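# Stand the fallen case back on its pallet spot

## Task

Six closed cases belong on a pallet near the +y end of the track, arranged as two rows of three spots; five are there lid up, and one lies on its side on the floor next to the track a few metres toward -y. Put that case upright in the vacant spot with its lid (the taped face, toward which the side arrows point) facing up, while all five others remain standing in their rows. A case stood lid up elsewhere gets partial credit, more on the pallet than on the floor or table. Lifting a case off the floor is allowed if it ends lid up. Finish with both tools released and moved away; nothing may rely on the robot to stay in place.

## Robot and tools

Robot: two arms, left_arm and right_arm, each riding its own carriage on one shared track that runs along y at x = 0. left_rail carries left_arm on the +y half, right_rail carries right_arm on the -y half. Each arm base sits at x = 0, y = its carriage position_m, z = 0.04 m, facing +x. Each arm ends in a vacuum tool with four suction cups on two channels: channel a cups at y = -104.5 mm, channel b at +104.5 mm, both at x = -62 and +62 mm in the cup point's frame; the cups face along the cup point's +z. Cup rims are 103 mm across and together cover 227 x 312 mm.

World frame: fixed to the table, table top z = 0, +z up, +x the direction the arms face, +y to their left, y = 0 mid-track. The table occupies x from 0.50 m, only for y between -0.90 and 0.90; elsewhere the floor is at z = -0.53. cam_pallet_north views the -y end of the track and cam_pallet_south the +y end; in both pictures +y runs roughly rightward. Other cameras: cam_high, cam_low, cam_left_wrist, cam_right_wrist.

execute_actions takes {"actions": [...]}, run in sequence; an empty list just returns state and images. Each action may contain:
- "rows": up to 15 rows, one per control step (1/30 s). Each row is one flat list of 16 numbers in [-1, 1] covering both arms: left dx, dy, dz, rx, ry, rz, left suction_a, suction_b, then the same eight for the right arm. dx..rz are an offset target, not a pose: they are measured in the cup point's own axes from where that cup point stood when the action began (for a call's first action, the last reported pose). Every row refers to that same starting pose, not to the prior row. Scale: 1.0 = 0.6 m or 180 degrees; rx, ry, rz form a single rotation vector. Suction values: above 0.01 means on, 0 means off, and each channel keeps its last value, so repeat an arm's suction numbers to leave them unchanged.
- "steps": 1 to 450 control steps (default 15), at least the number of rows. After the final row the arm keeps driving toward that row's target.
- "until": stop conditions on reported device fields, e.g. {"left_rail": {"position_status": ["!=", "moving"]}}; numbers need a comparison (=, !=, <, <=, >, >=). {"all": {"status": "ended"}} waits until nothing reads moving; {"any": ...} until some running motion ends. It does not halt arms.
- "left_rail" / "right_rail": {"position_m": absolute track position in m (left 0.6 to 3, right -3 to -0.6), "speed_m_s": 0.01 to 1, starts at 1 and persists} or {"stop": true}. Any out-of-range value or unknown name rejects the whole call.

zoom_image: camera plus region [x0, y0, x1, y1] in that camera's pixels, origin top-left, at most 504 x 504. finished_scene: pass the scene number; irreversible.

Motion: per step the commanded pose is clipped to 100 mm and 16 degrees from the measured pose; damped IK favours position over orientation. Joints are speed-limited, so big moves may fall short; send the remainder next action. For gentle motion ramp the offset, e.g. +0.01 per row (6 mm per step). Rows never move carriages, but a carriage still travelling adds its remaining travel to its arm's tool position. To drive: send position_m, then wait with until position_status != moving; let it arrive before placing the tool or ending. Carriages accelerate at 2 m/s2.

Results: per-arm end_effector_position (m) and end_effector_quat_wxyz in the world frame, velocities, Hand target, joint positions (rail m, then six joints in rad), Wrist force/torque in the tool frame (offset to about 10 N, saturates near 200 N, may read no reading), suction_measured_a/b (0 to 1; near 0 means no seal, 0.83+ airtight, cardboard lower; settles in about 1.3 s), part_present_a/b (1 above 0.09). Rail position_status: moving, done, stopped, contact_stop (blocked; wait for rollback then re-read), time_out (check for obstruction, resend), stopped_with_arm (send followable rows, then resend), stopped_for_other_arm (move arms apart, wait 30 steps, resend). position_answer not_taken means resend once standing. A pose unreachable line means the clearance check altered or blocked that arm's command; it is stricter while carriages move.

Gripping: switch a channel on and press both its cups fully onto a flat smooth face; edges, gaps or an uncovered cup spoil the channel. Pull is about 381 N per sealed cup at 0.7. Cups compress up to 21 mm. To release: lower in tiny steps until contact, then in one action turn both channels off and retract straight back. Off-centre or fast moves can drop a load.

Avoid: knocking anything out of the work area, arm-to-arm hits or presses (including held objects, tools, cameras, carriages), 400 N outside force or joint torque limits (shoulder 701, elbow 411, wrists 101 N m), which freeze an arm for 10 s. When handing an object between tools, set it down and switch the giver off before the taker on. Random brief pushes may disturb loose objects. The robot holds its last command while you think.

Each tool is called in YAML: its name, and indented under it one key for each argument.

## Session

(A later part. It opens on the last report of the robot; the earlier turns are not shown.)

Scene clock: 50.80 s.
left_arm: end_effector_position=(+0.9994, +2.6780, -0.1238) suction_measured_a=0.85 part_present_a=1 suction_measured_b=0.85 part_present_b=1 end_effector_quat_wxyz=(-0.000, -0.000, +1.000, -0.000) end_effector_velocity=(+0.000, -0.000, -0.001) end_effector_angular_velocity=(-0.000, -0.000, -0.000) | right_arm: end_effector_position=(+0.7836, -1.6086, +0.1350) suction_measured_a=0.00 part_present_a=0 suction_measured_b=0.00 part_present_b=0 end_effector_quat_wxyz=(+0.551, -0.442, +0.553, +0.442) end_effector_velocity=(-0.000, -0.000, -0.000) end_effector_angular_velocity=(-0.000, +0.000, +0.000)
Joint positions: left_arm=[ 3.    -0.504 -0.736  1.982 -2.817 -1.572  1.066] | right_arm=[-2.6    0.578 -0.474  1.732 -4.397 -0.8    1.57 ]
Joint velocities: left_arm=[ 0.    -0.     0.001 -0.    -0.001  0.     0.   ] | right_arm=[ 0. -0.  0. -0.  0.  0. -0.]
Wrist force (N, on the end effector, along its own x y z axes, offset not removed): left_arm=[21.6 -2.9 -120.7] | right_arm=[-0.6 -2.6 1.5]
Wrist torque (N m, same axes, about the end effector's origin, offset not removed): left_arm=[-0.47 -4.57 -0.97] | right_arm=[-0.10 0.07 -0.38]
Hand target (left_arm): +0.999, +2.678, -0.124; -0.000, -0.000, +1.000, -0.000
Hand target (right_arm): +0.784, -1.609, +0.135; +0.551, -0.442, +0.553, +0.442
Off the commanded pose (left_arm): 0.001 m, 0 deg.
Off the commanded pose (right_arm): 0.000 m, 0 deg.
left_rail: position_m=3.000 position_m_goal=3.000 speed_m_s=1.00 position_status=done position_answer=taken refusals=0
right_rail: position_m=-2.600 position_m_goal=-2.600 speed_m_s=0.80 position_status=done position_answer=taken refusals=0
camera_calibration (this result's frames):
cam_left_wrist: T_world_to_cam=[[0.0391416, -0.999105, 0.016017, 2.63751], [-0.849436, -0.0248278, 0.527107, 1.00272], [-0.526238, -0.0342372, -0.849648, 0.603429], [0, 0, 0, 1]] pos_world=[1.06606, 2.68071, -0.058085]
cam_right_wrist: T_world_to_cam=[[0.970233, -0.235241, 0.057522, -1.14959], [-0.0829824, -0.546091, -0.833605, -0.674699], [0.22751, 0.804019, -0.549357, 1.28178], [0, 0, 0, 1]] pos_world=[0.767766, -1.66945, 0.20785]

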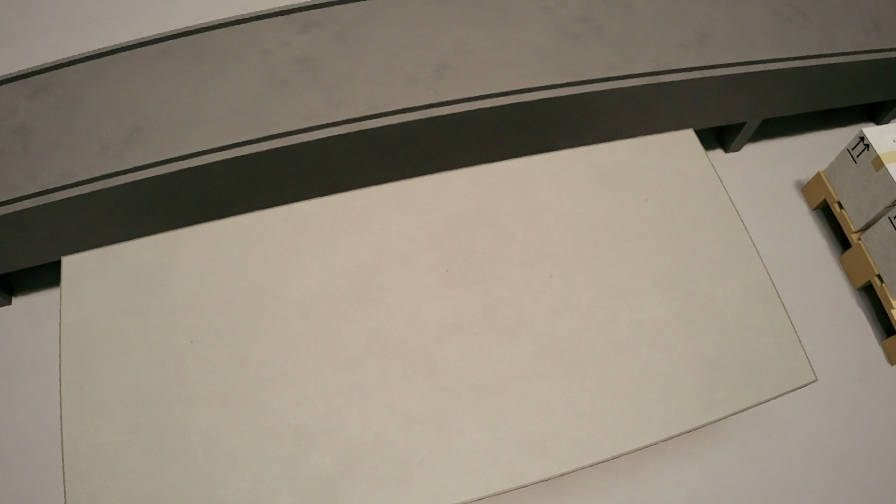

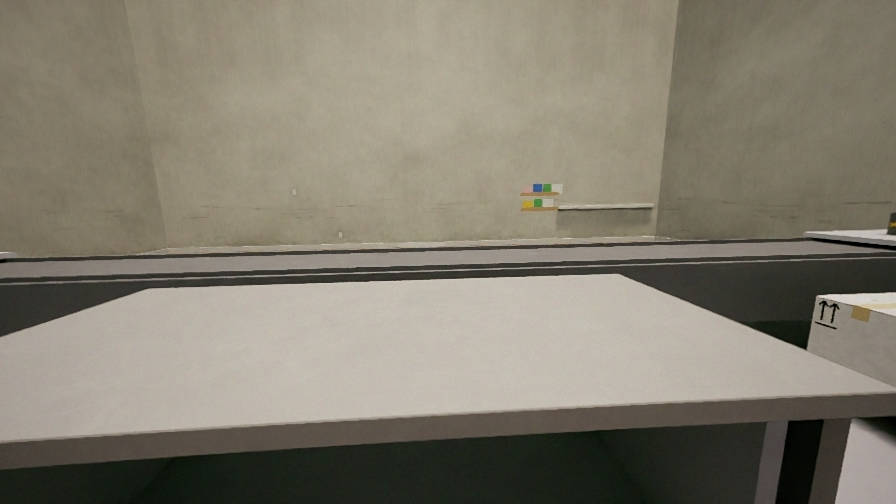

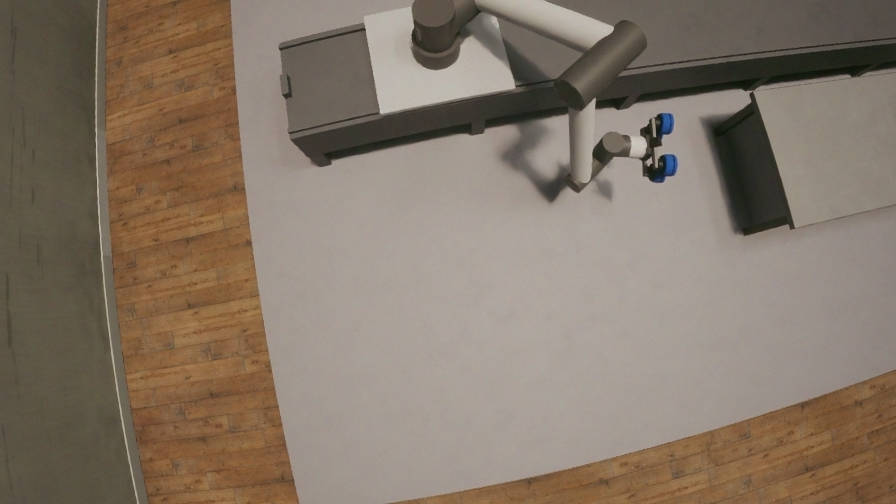

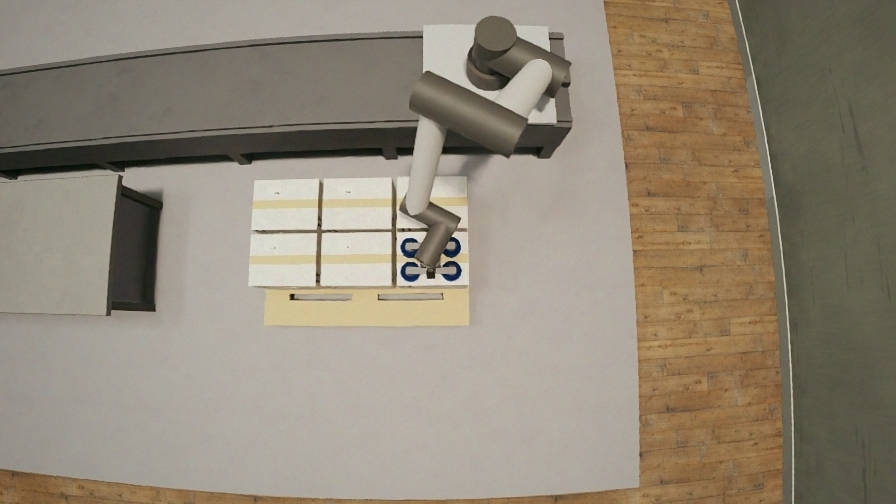

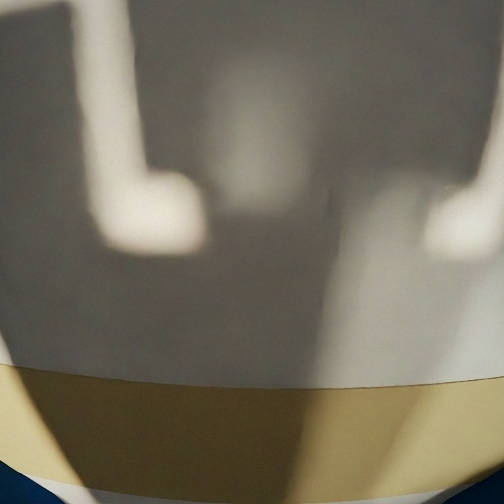

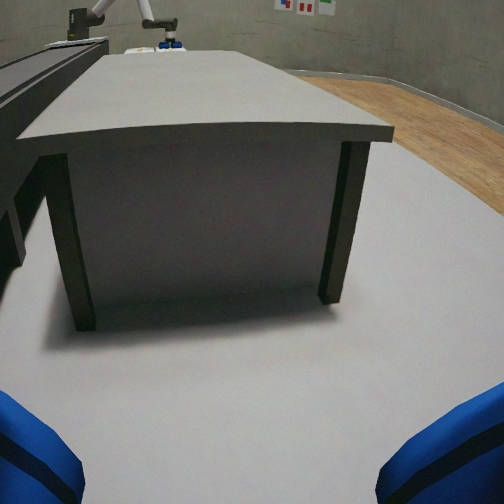

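execute_actions:
  actions:
    - {"rows": [[0,0,-0.003,0,0,0,0,0,0,0,0,0,0,0,0,0],[0,0,-0.007,0,0,0,0,0,0,0,0,0,0,0,0,0],[0,0,-0.012,0,0,0,0,0,0,0,0,0,0,0,0,0],[0,0,-0.018,0,0,0,0,0,0,0,0,0,0,0,0,0],[0,0,-0.025,0,0,0,0,0,0,0,0,0,0,0,0,0],[0,0,-0.033,0,0,0,0,0,0,0,0,0,0,0,0,0],[0,0,-0.042,0,0,0,0,0,0,0,0,0,0,0,0,0],[0,0,-0.053,0,0,0,0,0,0,0,0,0,0,0,0,0],[0,0,-0.067,0,0,0,0,0,0,0,0,0,0,0,0,0],[0,0,-0.085,0,0,0,0,0,0,0,0,0,0,0,0,0],[0,0,-0.11,0,0,0,0,0,0,0,0,0,0,0,0,0],[0,0,-0.14,0,0,0,0,0,0,0,0,0,0,0,0,0],[0,0,-0.18,0,0,0,0,0,0,0,0,0,0,0,0,0],[0,0,-0.23,0,0,0,0,0,0,0,0,0,0,0,0,0],[0,0,-0.30,0,0,0,0,0,0,0,0,0,0,0,0,0]], "steps": 16}

Scene clock: 51.77 s.
left_arm: end_effector_position=(+0.9996, +2.6783, -0.0402) suction_measured_a=0.00 part_present_a=0 suction_measured_b=0.00 part_present_b=0 end_effector_quat_wxyz=(+0.000, -0.000, +1.000, -0.000) end_effector_velocity=(+0.014, -0.004, +0.486) end_effector_angular_velocity=(-0.018, -0.032, +0.000) | right_arm: end_effector_position=(+0.7836, -1.6086, +0.1350) suction_measured_a=0.00 part_present_a=0 suction_measured_b=0.00 part_present_b=0 end_effector_quat_wxyz=(+0.551, -0.442, +0.553, +0.442) end_effector_velocity=(+0.000, +0.000, +0.000) end_effector_angular_velocity=(+0.000, -0.000, -0.000)
Joint positions: left_arm=[ 3.    -0.504 -0.835  1.992 -2.729 -1.572  1.067] | right_arm=[-2.6    0.578 -0.474  1.732 -4.397 -0.8    1.57 ]
Joint velocities: left_arm=[ 0.     0.003 -0.557  0.017  0.504  0.     0.003] | right_arm=[ 0.  0. -0.  0. -0. -0.  0.]
Wrist force (N, on the end effector, along its own x y z axes, offset not removed): left_arm=[4.3 -7.0 -10.3] | right_arm=[-2.4 -3.8 0.8]
Wrist torque (N m, same axes, about the end effector's origin, offset not removed): left_arm=[-0.92 -0.57 -0.03] | right_arm=[-0.24 0.37 -0.35]
Hand target (left_arm): +0.999, +2.679, +0.037; +0.002, -0.000, +1.000, -0.001
Hand target (right_arm): +0.784, -1.609, +0.135; +0.551, -0.442, +0.553, +0.442
Off the commanded pose (left_arm): 0.096 m, 0 deg; position clipped at the last step of the last action.
Off the commanded pose (right_arm): 0.000 m, 0 deg.
left_rail: position_m=3.000 position_m_goal=3.000 speed_m_s=1.00 position_status=done position_answer=taken refusals=0
right_rail: position_m=-2.600 position_m_goal=-2.600 speed_m_s=0.80 position_status=done position_answer=taken refusals=0
camera_calibration (this result's frames):
cam_left_wrist: T_world_to_cam=[[0.0391318, -0.999103, 0.0162091, 2.6365], [-0.849609, -0.0247294, 0.526833, 0.958706], [-0.52596, -0.0343873, -0.849814, 0.674763], [0, 0, 0, 1]] pos_world=[1.06625, 2.68104, 0.0256097]
cam_right_wrist: T_world_to_cam=[[0.970234, -0.23524, 0.0575216, -1.14959], [-0.0829826, -0.546092, -0.833605, -0.674699], [0.22751, 0.804019, -0.549357, 1.28178], [0, 0, 0, 1]] pos_world=[0.767766, -1.66945, 0.20785]

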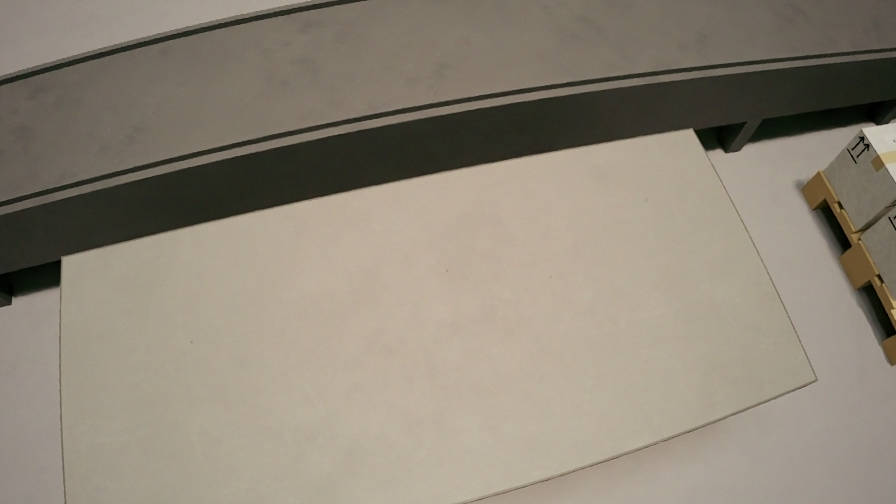

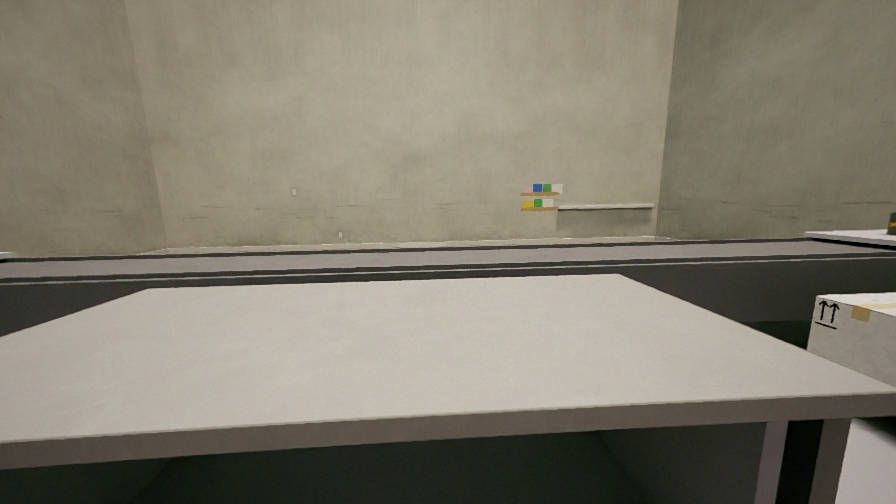

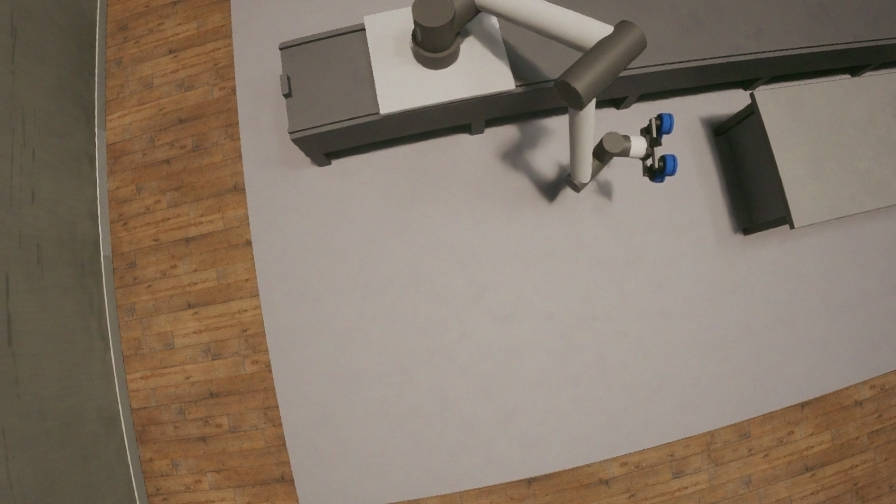

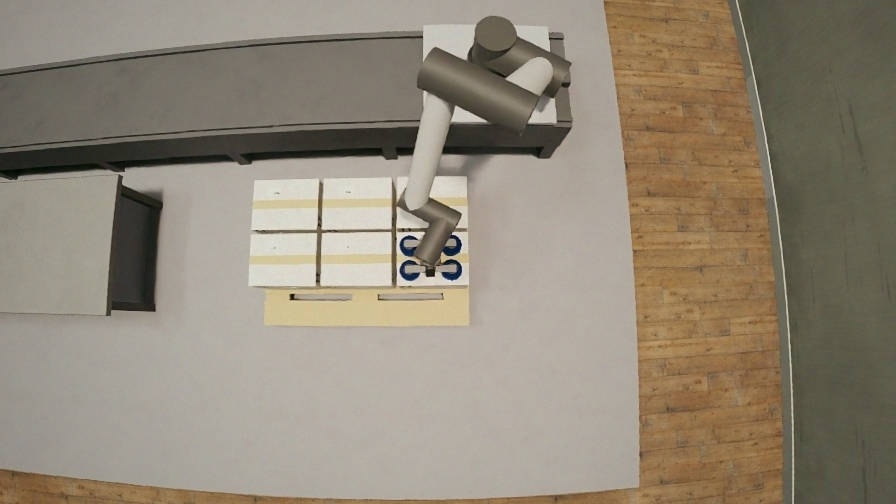

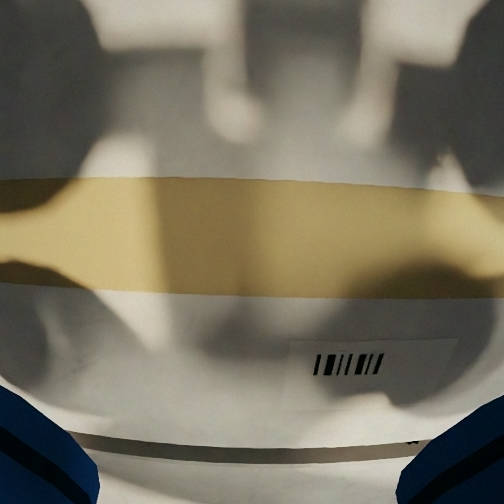

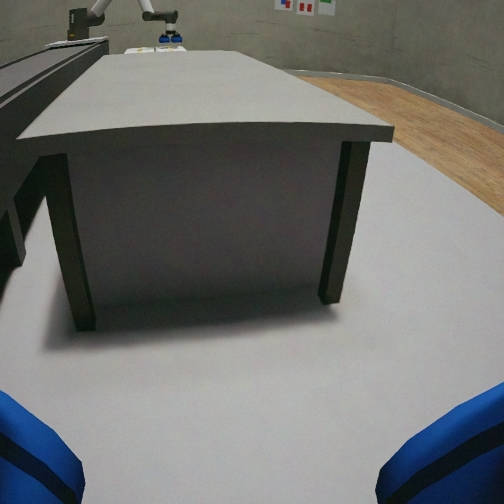

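Released cleanly. Now drive the carriage away to be fully clear (one step; it finishes while I wait).

execute_actions:
  actions:
    - {"left_rail": {"position_m": 1.6}, "steps": 1}

Scene clock: 51.93 s.
left_arm: end_effector_position=(+1.0001, +2.6784, +0.0166) suction_measured_a=0.00 part_present_a=0 suction_measured_b=0.00 part_present_b=0 end_effector_quat_wxyz=(+0.002, -0.000, +1.000, -0.001) end_effector_velocity=(-0.006, -0.004, +0.199) end_effector_angular_velocity=(+0.001, +0.001, +0.000) | right_arm: end_effector_position=(+0.7836, -1.6086, +0.1350) suction_measured_a=0.00 part_present_a=0 suction_measured_b=0.00 part_present_b=0 end_effector_quat_wxyz=(+0.551, -0.442, +0.553, +0.442) end_effector_velocity=(+0.000, -0.000, +0.000) end_effector_angular_velocity=(+0.000, -0.000, -0.000)
Joint positions: left_arm=[ 3.    -0.503 -0.9    1.993 -2.668 -1.572  1.067] | right_arm=[-2.6    0.578 -0.474  1.732 -4.397 -0.8    1.57 ]
Joint velocities: left_arm=[-0.008  0.    -0.229  0.     0.23   0.001  0.   ] | right_arm=[ 0. -0. -0.  0. -0.  0. -0.]
Wrist force (N, on the end effector, along its own x y z axes, offset not removed): left_arm=[-2.1 2.7 -4.7] | right_arm=[-1.1 -3.0 2.3]
Wrist torque (N m, same axes, about the end effector's origin, offset not removed): left_arm=[0.59 0.26 -0.09] | right_arm=[-0.18 0.18 -0.37]
Hand target (left_arm): +0.999, +2.676, +0.055; +0.001, -0.000, +1.000, -0.001
Hand target (right_arm): +0.784, -1.609, +0.135; +0.551, -0.442, +0.553, +0.442
Off the commanded pose (left_arm): 0.040 m, 0 deg.
Off the commanded pose (right_arm): 0.000 m, 0 deg.
left_rail: position_m=3.000 position_m_goal=1.600 speed_m_s=1.00 position_status=moving position_answer=taken refusals=0
right_rail: position_m=-2.600 position_m_goal=-2.600 speed_m_s=0.80 position_status=done position_answer=taken refusals=0
camera_calibration (this result's frames):
cam_left_wrist: T_world_to_cam=[[0.0391123, -0.999074, 0.0179505, 2.63558], [-0.851231, -0.0239053, 0.524247, 0.928614], [-0.523332, -0.0357845, -0.851377, 0.724385], [0, 0, 0, 1]] pos_world=[1.06648, 2.68126, 0.0825918]
cam_right_wrist: T_world_to_cam=[[0.970234, -0.235241, 0.057522, -1.14959], [-0.0829824, -0.546092, -0.833605, -0.674699], [0.22751, 0.804019, -0.549357, 1.28178], [0, 0, 0, 1]] pos_world=[0.767766, -1.66945, 0.20785]

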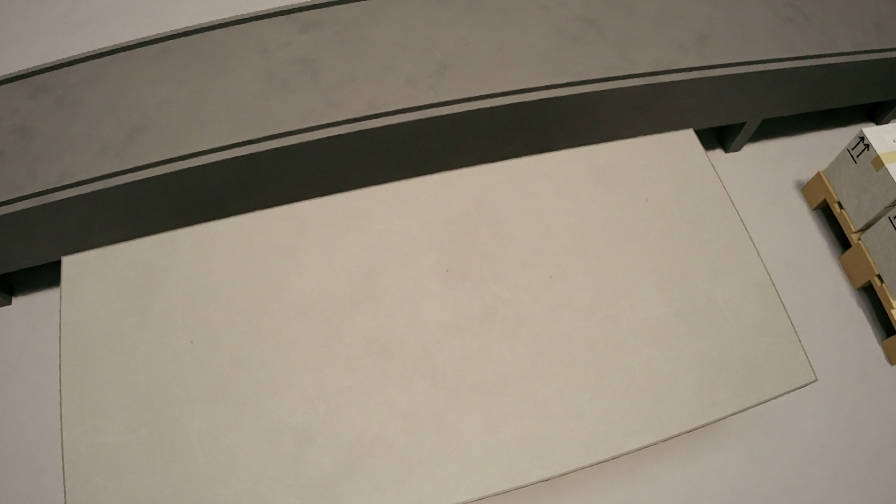

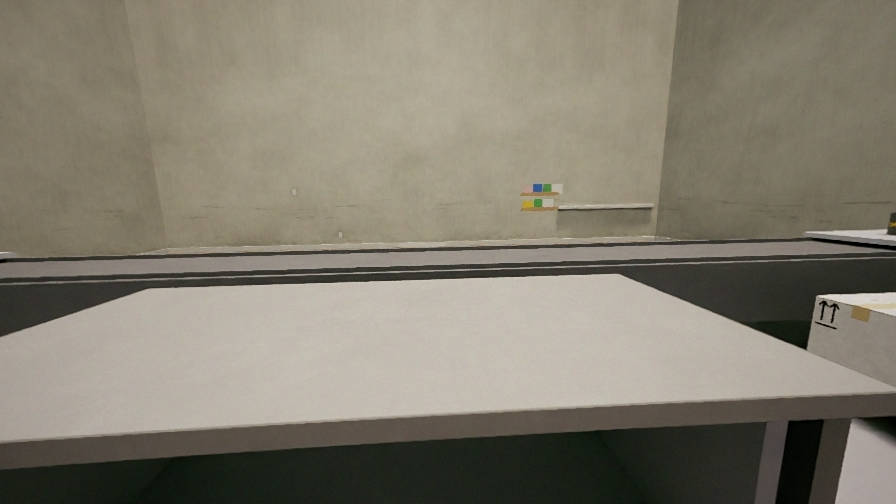

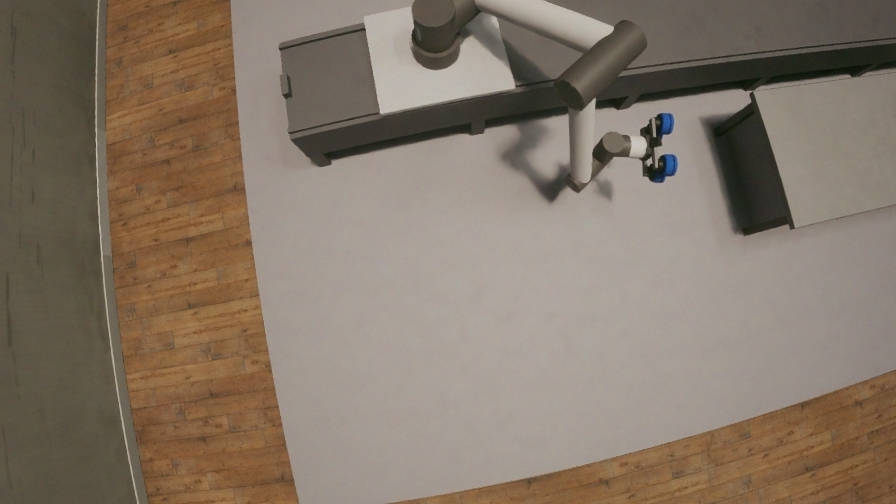

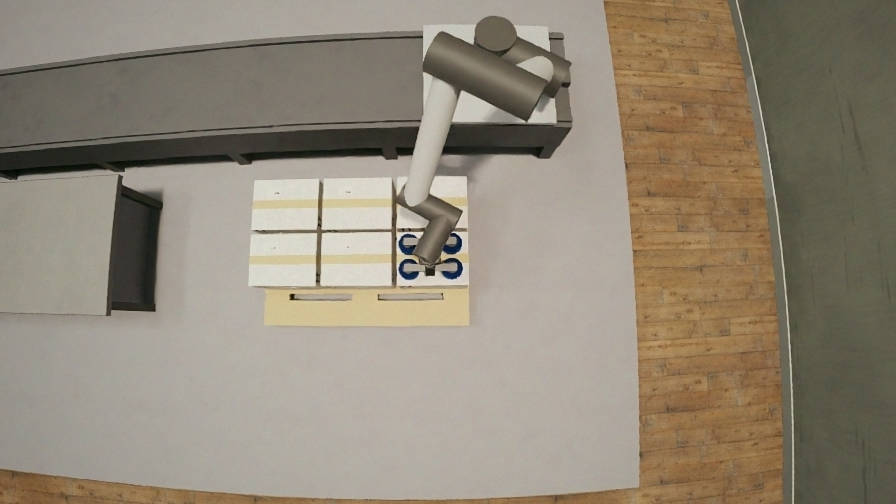

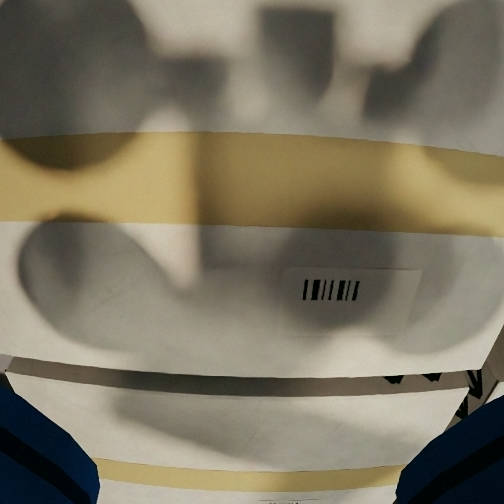

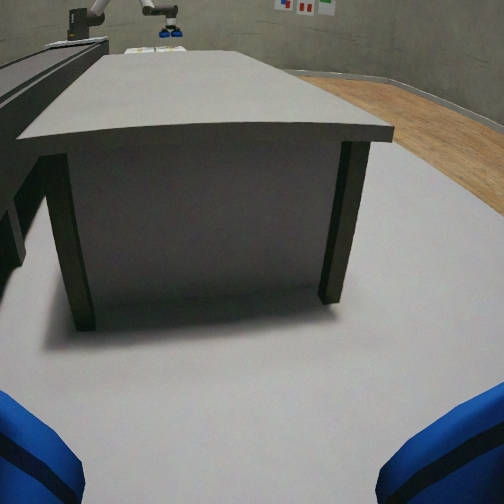

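execute_actions:
  actions: []

Scene clock: 52.97 s.
left_arm: end_effector_position=(+0.9992, +1.8892, +0.0548) suction_measured_a=0.00 part_present_a=0 suction_measured_b=0.00 part_present_b=0 end_effector_quat_wxyz=(+0.001, -0.000, +1.000, -0.001) end_effector_velocity=(+0.000, -1.000, +0.000) end_effector_angular_velocity=(-0.000, -0.000, +0.000) | right_arm: end_effector_position=(+0.7836, -1.6086, +0.1350) suction_measured_a=0.00 part_present_a=0 suction_measured_b=0.00 part_present_b=0 end_effector_quat_wxyz=(+0.551, -0.442, +0.553, +0.442) end_effector_velocity=(+0.000, +0.000, -0.000) end_effector_angular_velocity=(-0.000, -0.000, -0.000)
Joint positions: left_arm=[ 2.211 -0.504 -0.943  1.99  -2.62  -1.572  1.067] | right_arm=[-2.6    0.578 -0.474  1.732 -4.397 -0.8    1.57 ]
Joint velocities: left_arm=[-1. -0. -0. -0.  0.  0. -0.] | right_arm=[ 0.  0.  0.  0.  0. -0. -0.]
Wrist force (N, on the end effector, along its own x y z axes, offset not removed): left_arm=[7.4 -5.4 -8.7] | right_arm=[-2.2 -3.5 1.6]
Wrist torque (N m, same axes, about the end effector's origin, offset not removed): left_arm=[-0.70 -1.50 -0.03] | right_arm=[-0.22 0.31 -0.45]
Hand target (left_arm): +0.999, +1.845, +0.055; +0.001, -0.000, +1.000, -0.001
Hand target (right_arm): +0.784, -1.609, +0.135; +0.551, -0.442, +0.553, +0.442
Off the commanded pose (left_arm): 0.001 m, 0 deg.
Off the commanded pose (right_arm): 0.000 m, 0 deg.
left_rail: position_m=2.211 position_m_goal=1.600 speed_m_s=1.00 position_status=moving position_answer=taken refusals=0
right_rail: position_m=-2.600 position_m_goal=-2.600 speed_m_s=0.80 position_status=done position_answer=taken refusals=0
camera_calibration (this result's frames):
cam_left_wrist: T_world_to_cam=[[0.0390137, -0.999099, 0.0167361, 1.84671], [-0.850108, -0.0243839, 0.526044, 0.88868], [-0.525161, -0.0347504, -0.850293, 0.727981], [0, 0, 0, 1]] pos_world=[1.06573, 1.89201, 0.120606]
cam_right_wrist: T_world_to_cam=[[0.970234, -0.235241, 0.0575219, -1.14959], [-0.0829824, -0.546092, -0.833605, -0.674699], [0.22751, 0.804019, -0.549357, 1.28178], [0, 0, 0, 1]] pos_world=[0.767766, -1.66945, 0.20785]

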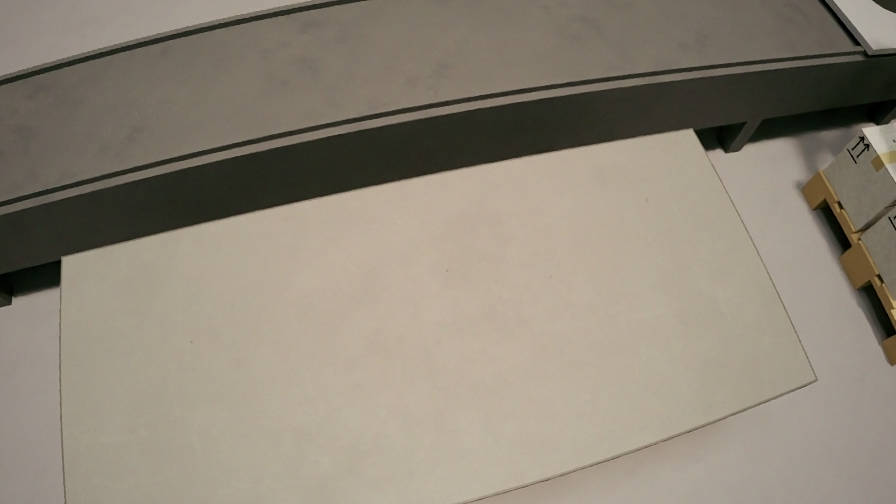

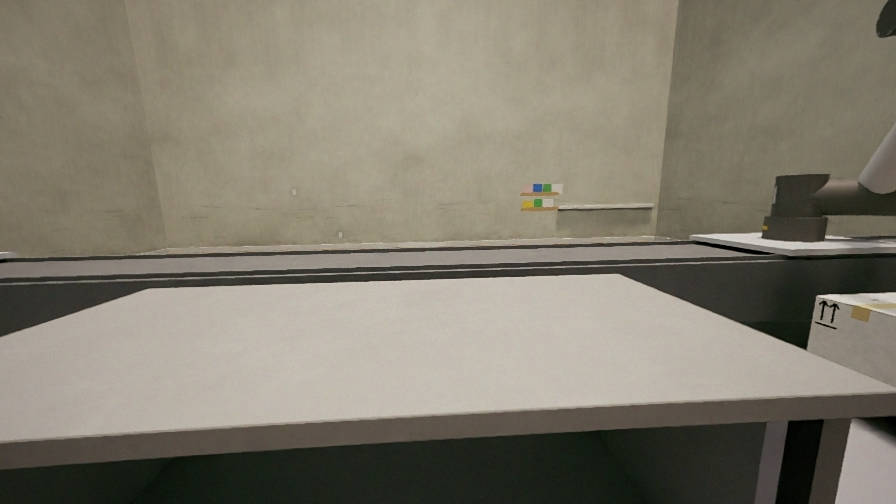

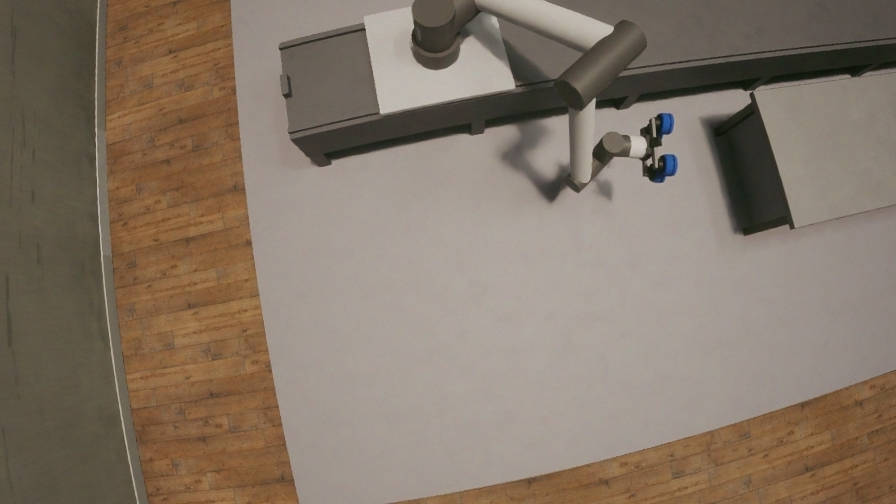

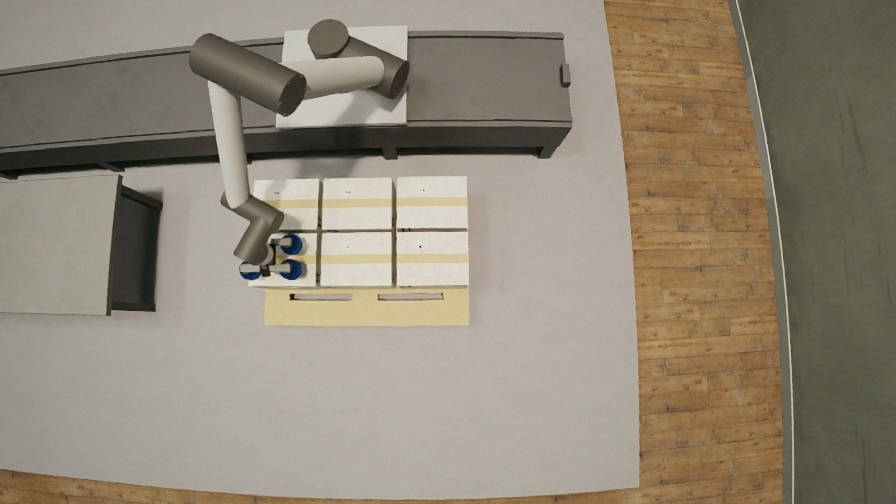

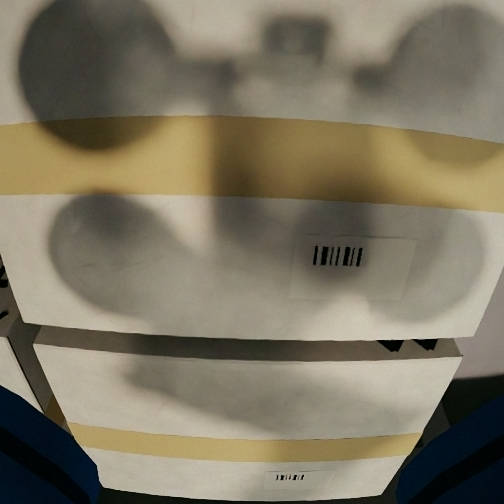

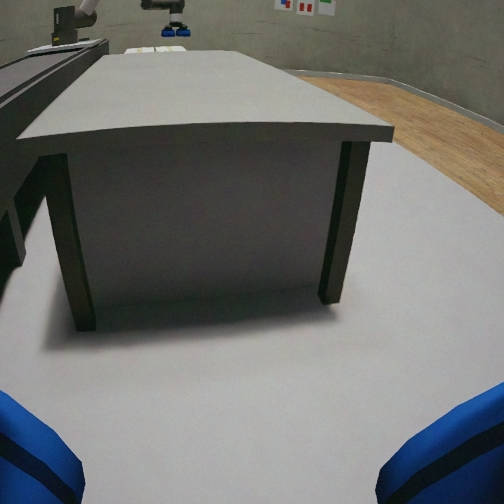

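execute_actions:
  actions: []

Scene clock: 54.03 s.
left_arm: end_effector_position=(+0.9993, +1.2784, +0.0548) suction_measured_a=0.00 part_present_a=0 suction_measured_b=0.00 part_present_b=0 end_effector_quat_wxyz=(+0.001, -0.000, +1.000, -0.001) end_effector_velocity=(+0.000, -0.000, +0.000) end_effector_angular_velocity=(-0.000, -0.000, -0.000) | right_arm: end_effector_position=(+0.7836, -1.6086, +0.1350) suction_measured_a=0.00 part_present_a=0 suction_measured_b=0.00 part_present_b=0 end_effector_quat_wxyz=(+0.551, -0.442, +0.553, +0.442) end_effector_velocity=(-0.000, +0.000, +0.000) end_effector_angular_velocity=(+0.000, -0.000, +0.000)
Joint positions: left_arm=[ 1.6   -0.504 -0.943  1.99  -2.62  -1.572  1.067] | right_arm=[-2.6    0.578 -0.474  1.732 -4.397 -0.8    1.57 ]
Joint velocities: left_arm=[ 0. -0. -0. -0.  0.  0.  0.] | right_arm=[ 0.  0. -0.  0. -0. -0.  0.]
Wrist force (N, on the end effector, along its own x y z axes, offset not removed): left_arm=[-7.0 -6.8 -9.0] | right_arm=[-1.7 -4.2 1.6]
Wrist torque (N m, same axes, about the end effector's origin, offset not removed): left_arm=[-0.91 0.74 -0.14] | right_arm=[-0.28 0.28 -0.38]
Hand target (left_arm): +0.999, +1.278, +0.055; +0.001, -0.000, +1.000, -0.001
Hand target (right_arm): +0.784, -1.609, +0.135; +0.551, -0.442, +0.553, +0.442
Off the commanded pose (left_arm): 0.001 m, 0 deg.
Off the commanded pose (right_arm): 0.000 m, 0 deg.
left_rail: position_m=1.600 position_m_goal=1.600 speed_m_s=1.00 position_status=done position_answer=taken refusals=0
right_rail: position_m=-2.600 position_m_goal=-2.600 speed_m_s=0.80 position_status=done position_answer=taken refusals=0
camera_calibration (this result's frames):
cam_left_wrist: T_world_to_cam=[[0.0391538, -0.999092, 0.0167802, 1.23622], [-0.85012, -0.0244809, 0.52602, 0.873955], [-0.525132, -0.0348609, -0.850307, 0.706938], [0, 0, 0, 1]] pos_world=[1.0658, 1.28114, 0.120652]
cam_right_wrist: T_world_to_cam=[[0.970234, -0.23524, 0.0575219, -1.14959], [-0.0829824, -0.546092, -0.833605, -0.674699], [0.22751, 0.804019, -0.549357, 1.28178], [0, 0, 0, 1]] pos_world=[0.767766, -1.66945, 0.20785]

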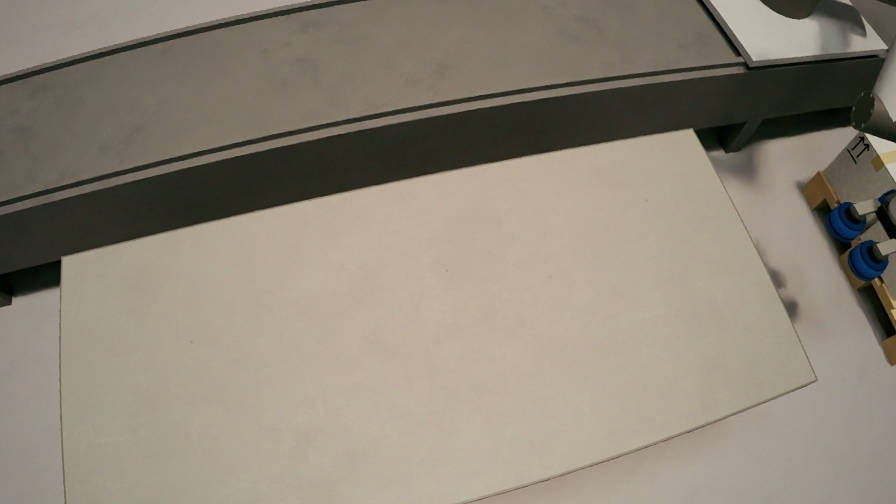

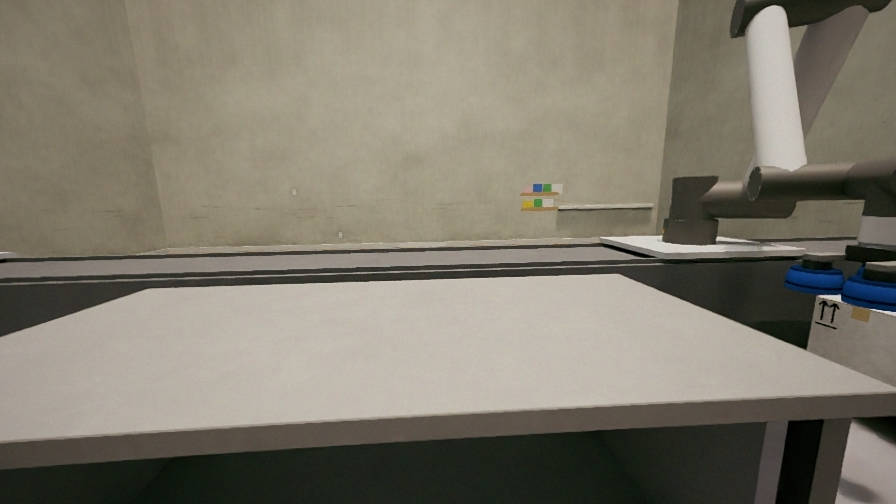

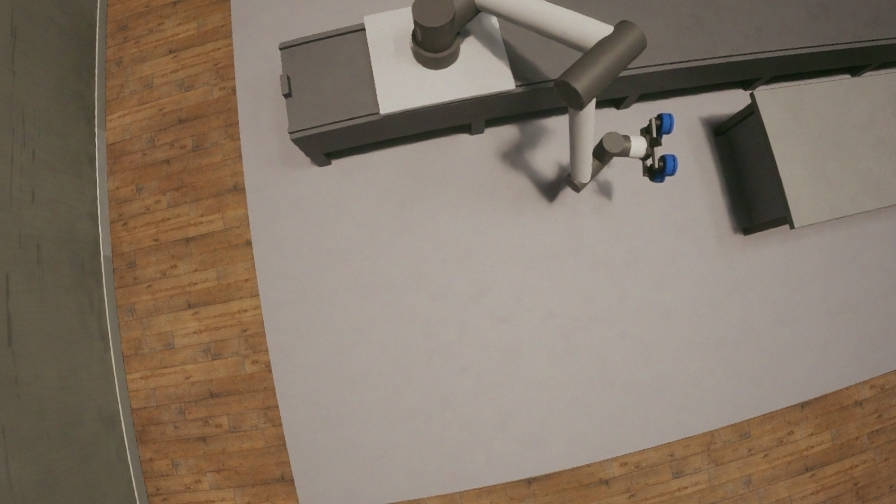

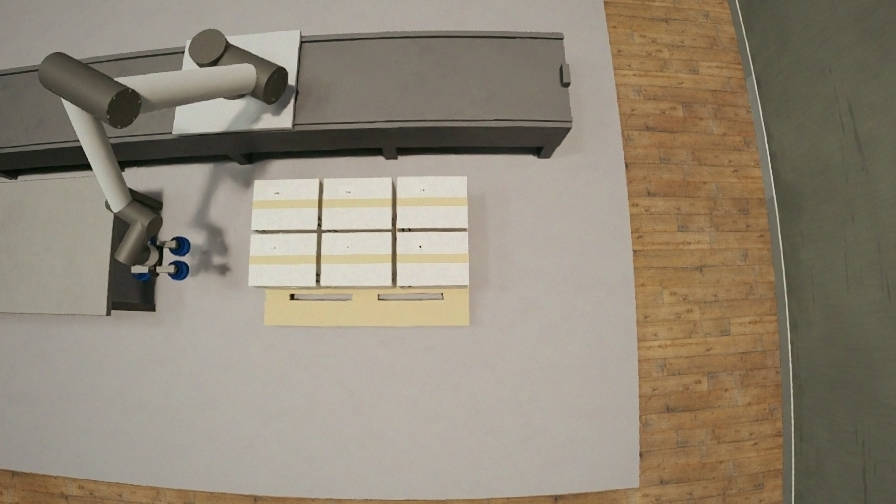

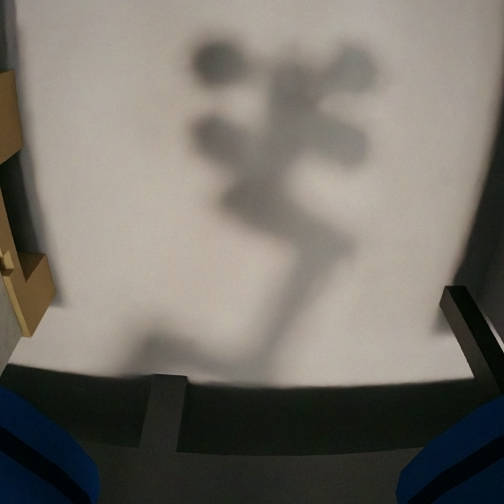

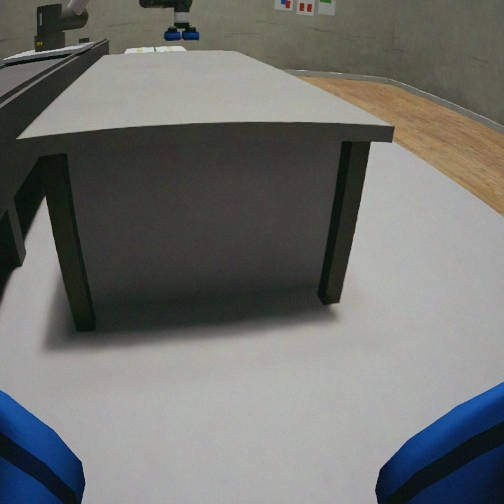

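All six cases stand in place and both arms are clear.

finished_scene:
  scene: 1

The scene is finished: the task was done.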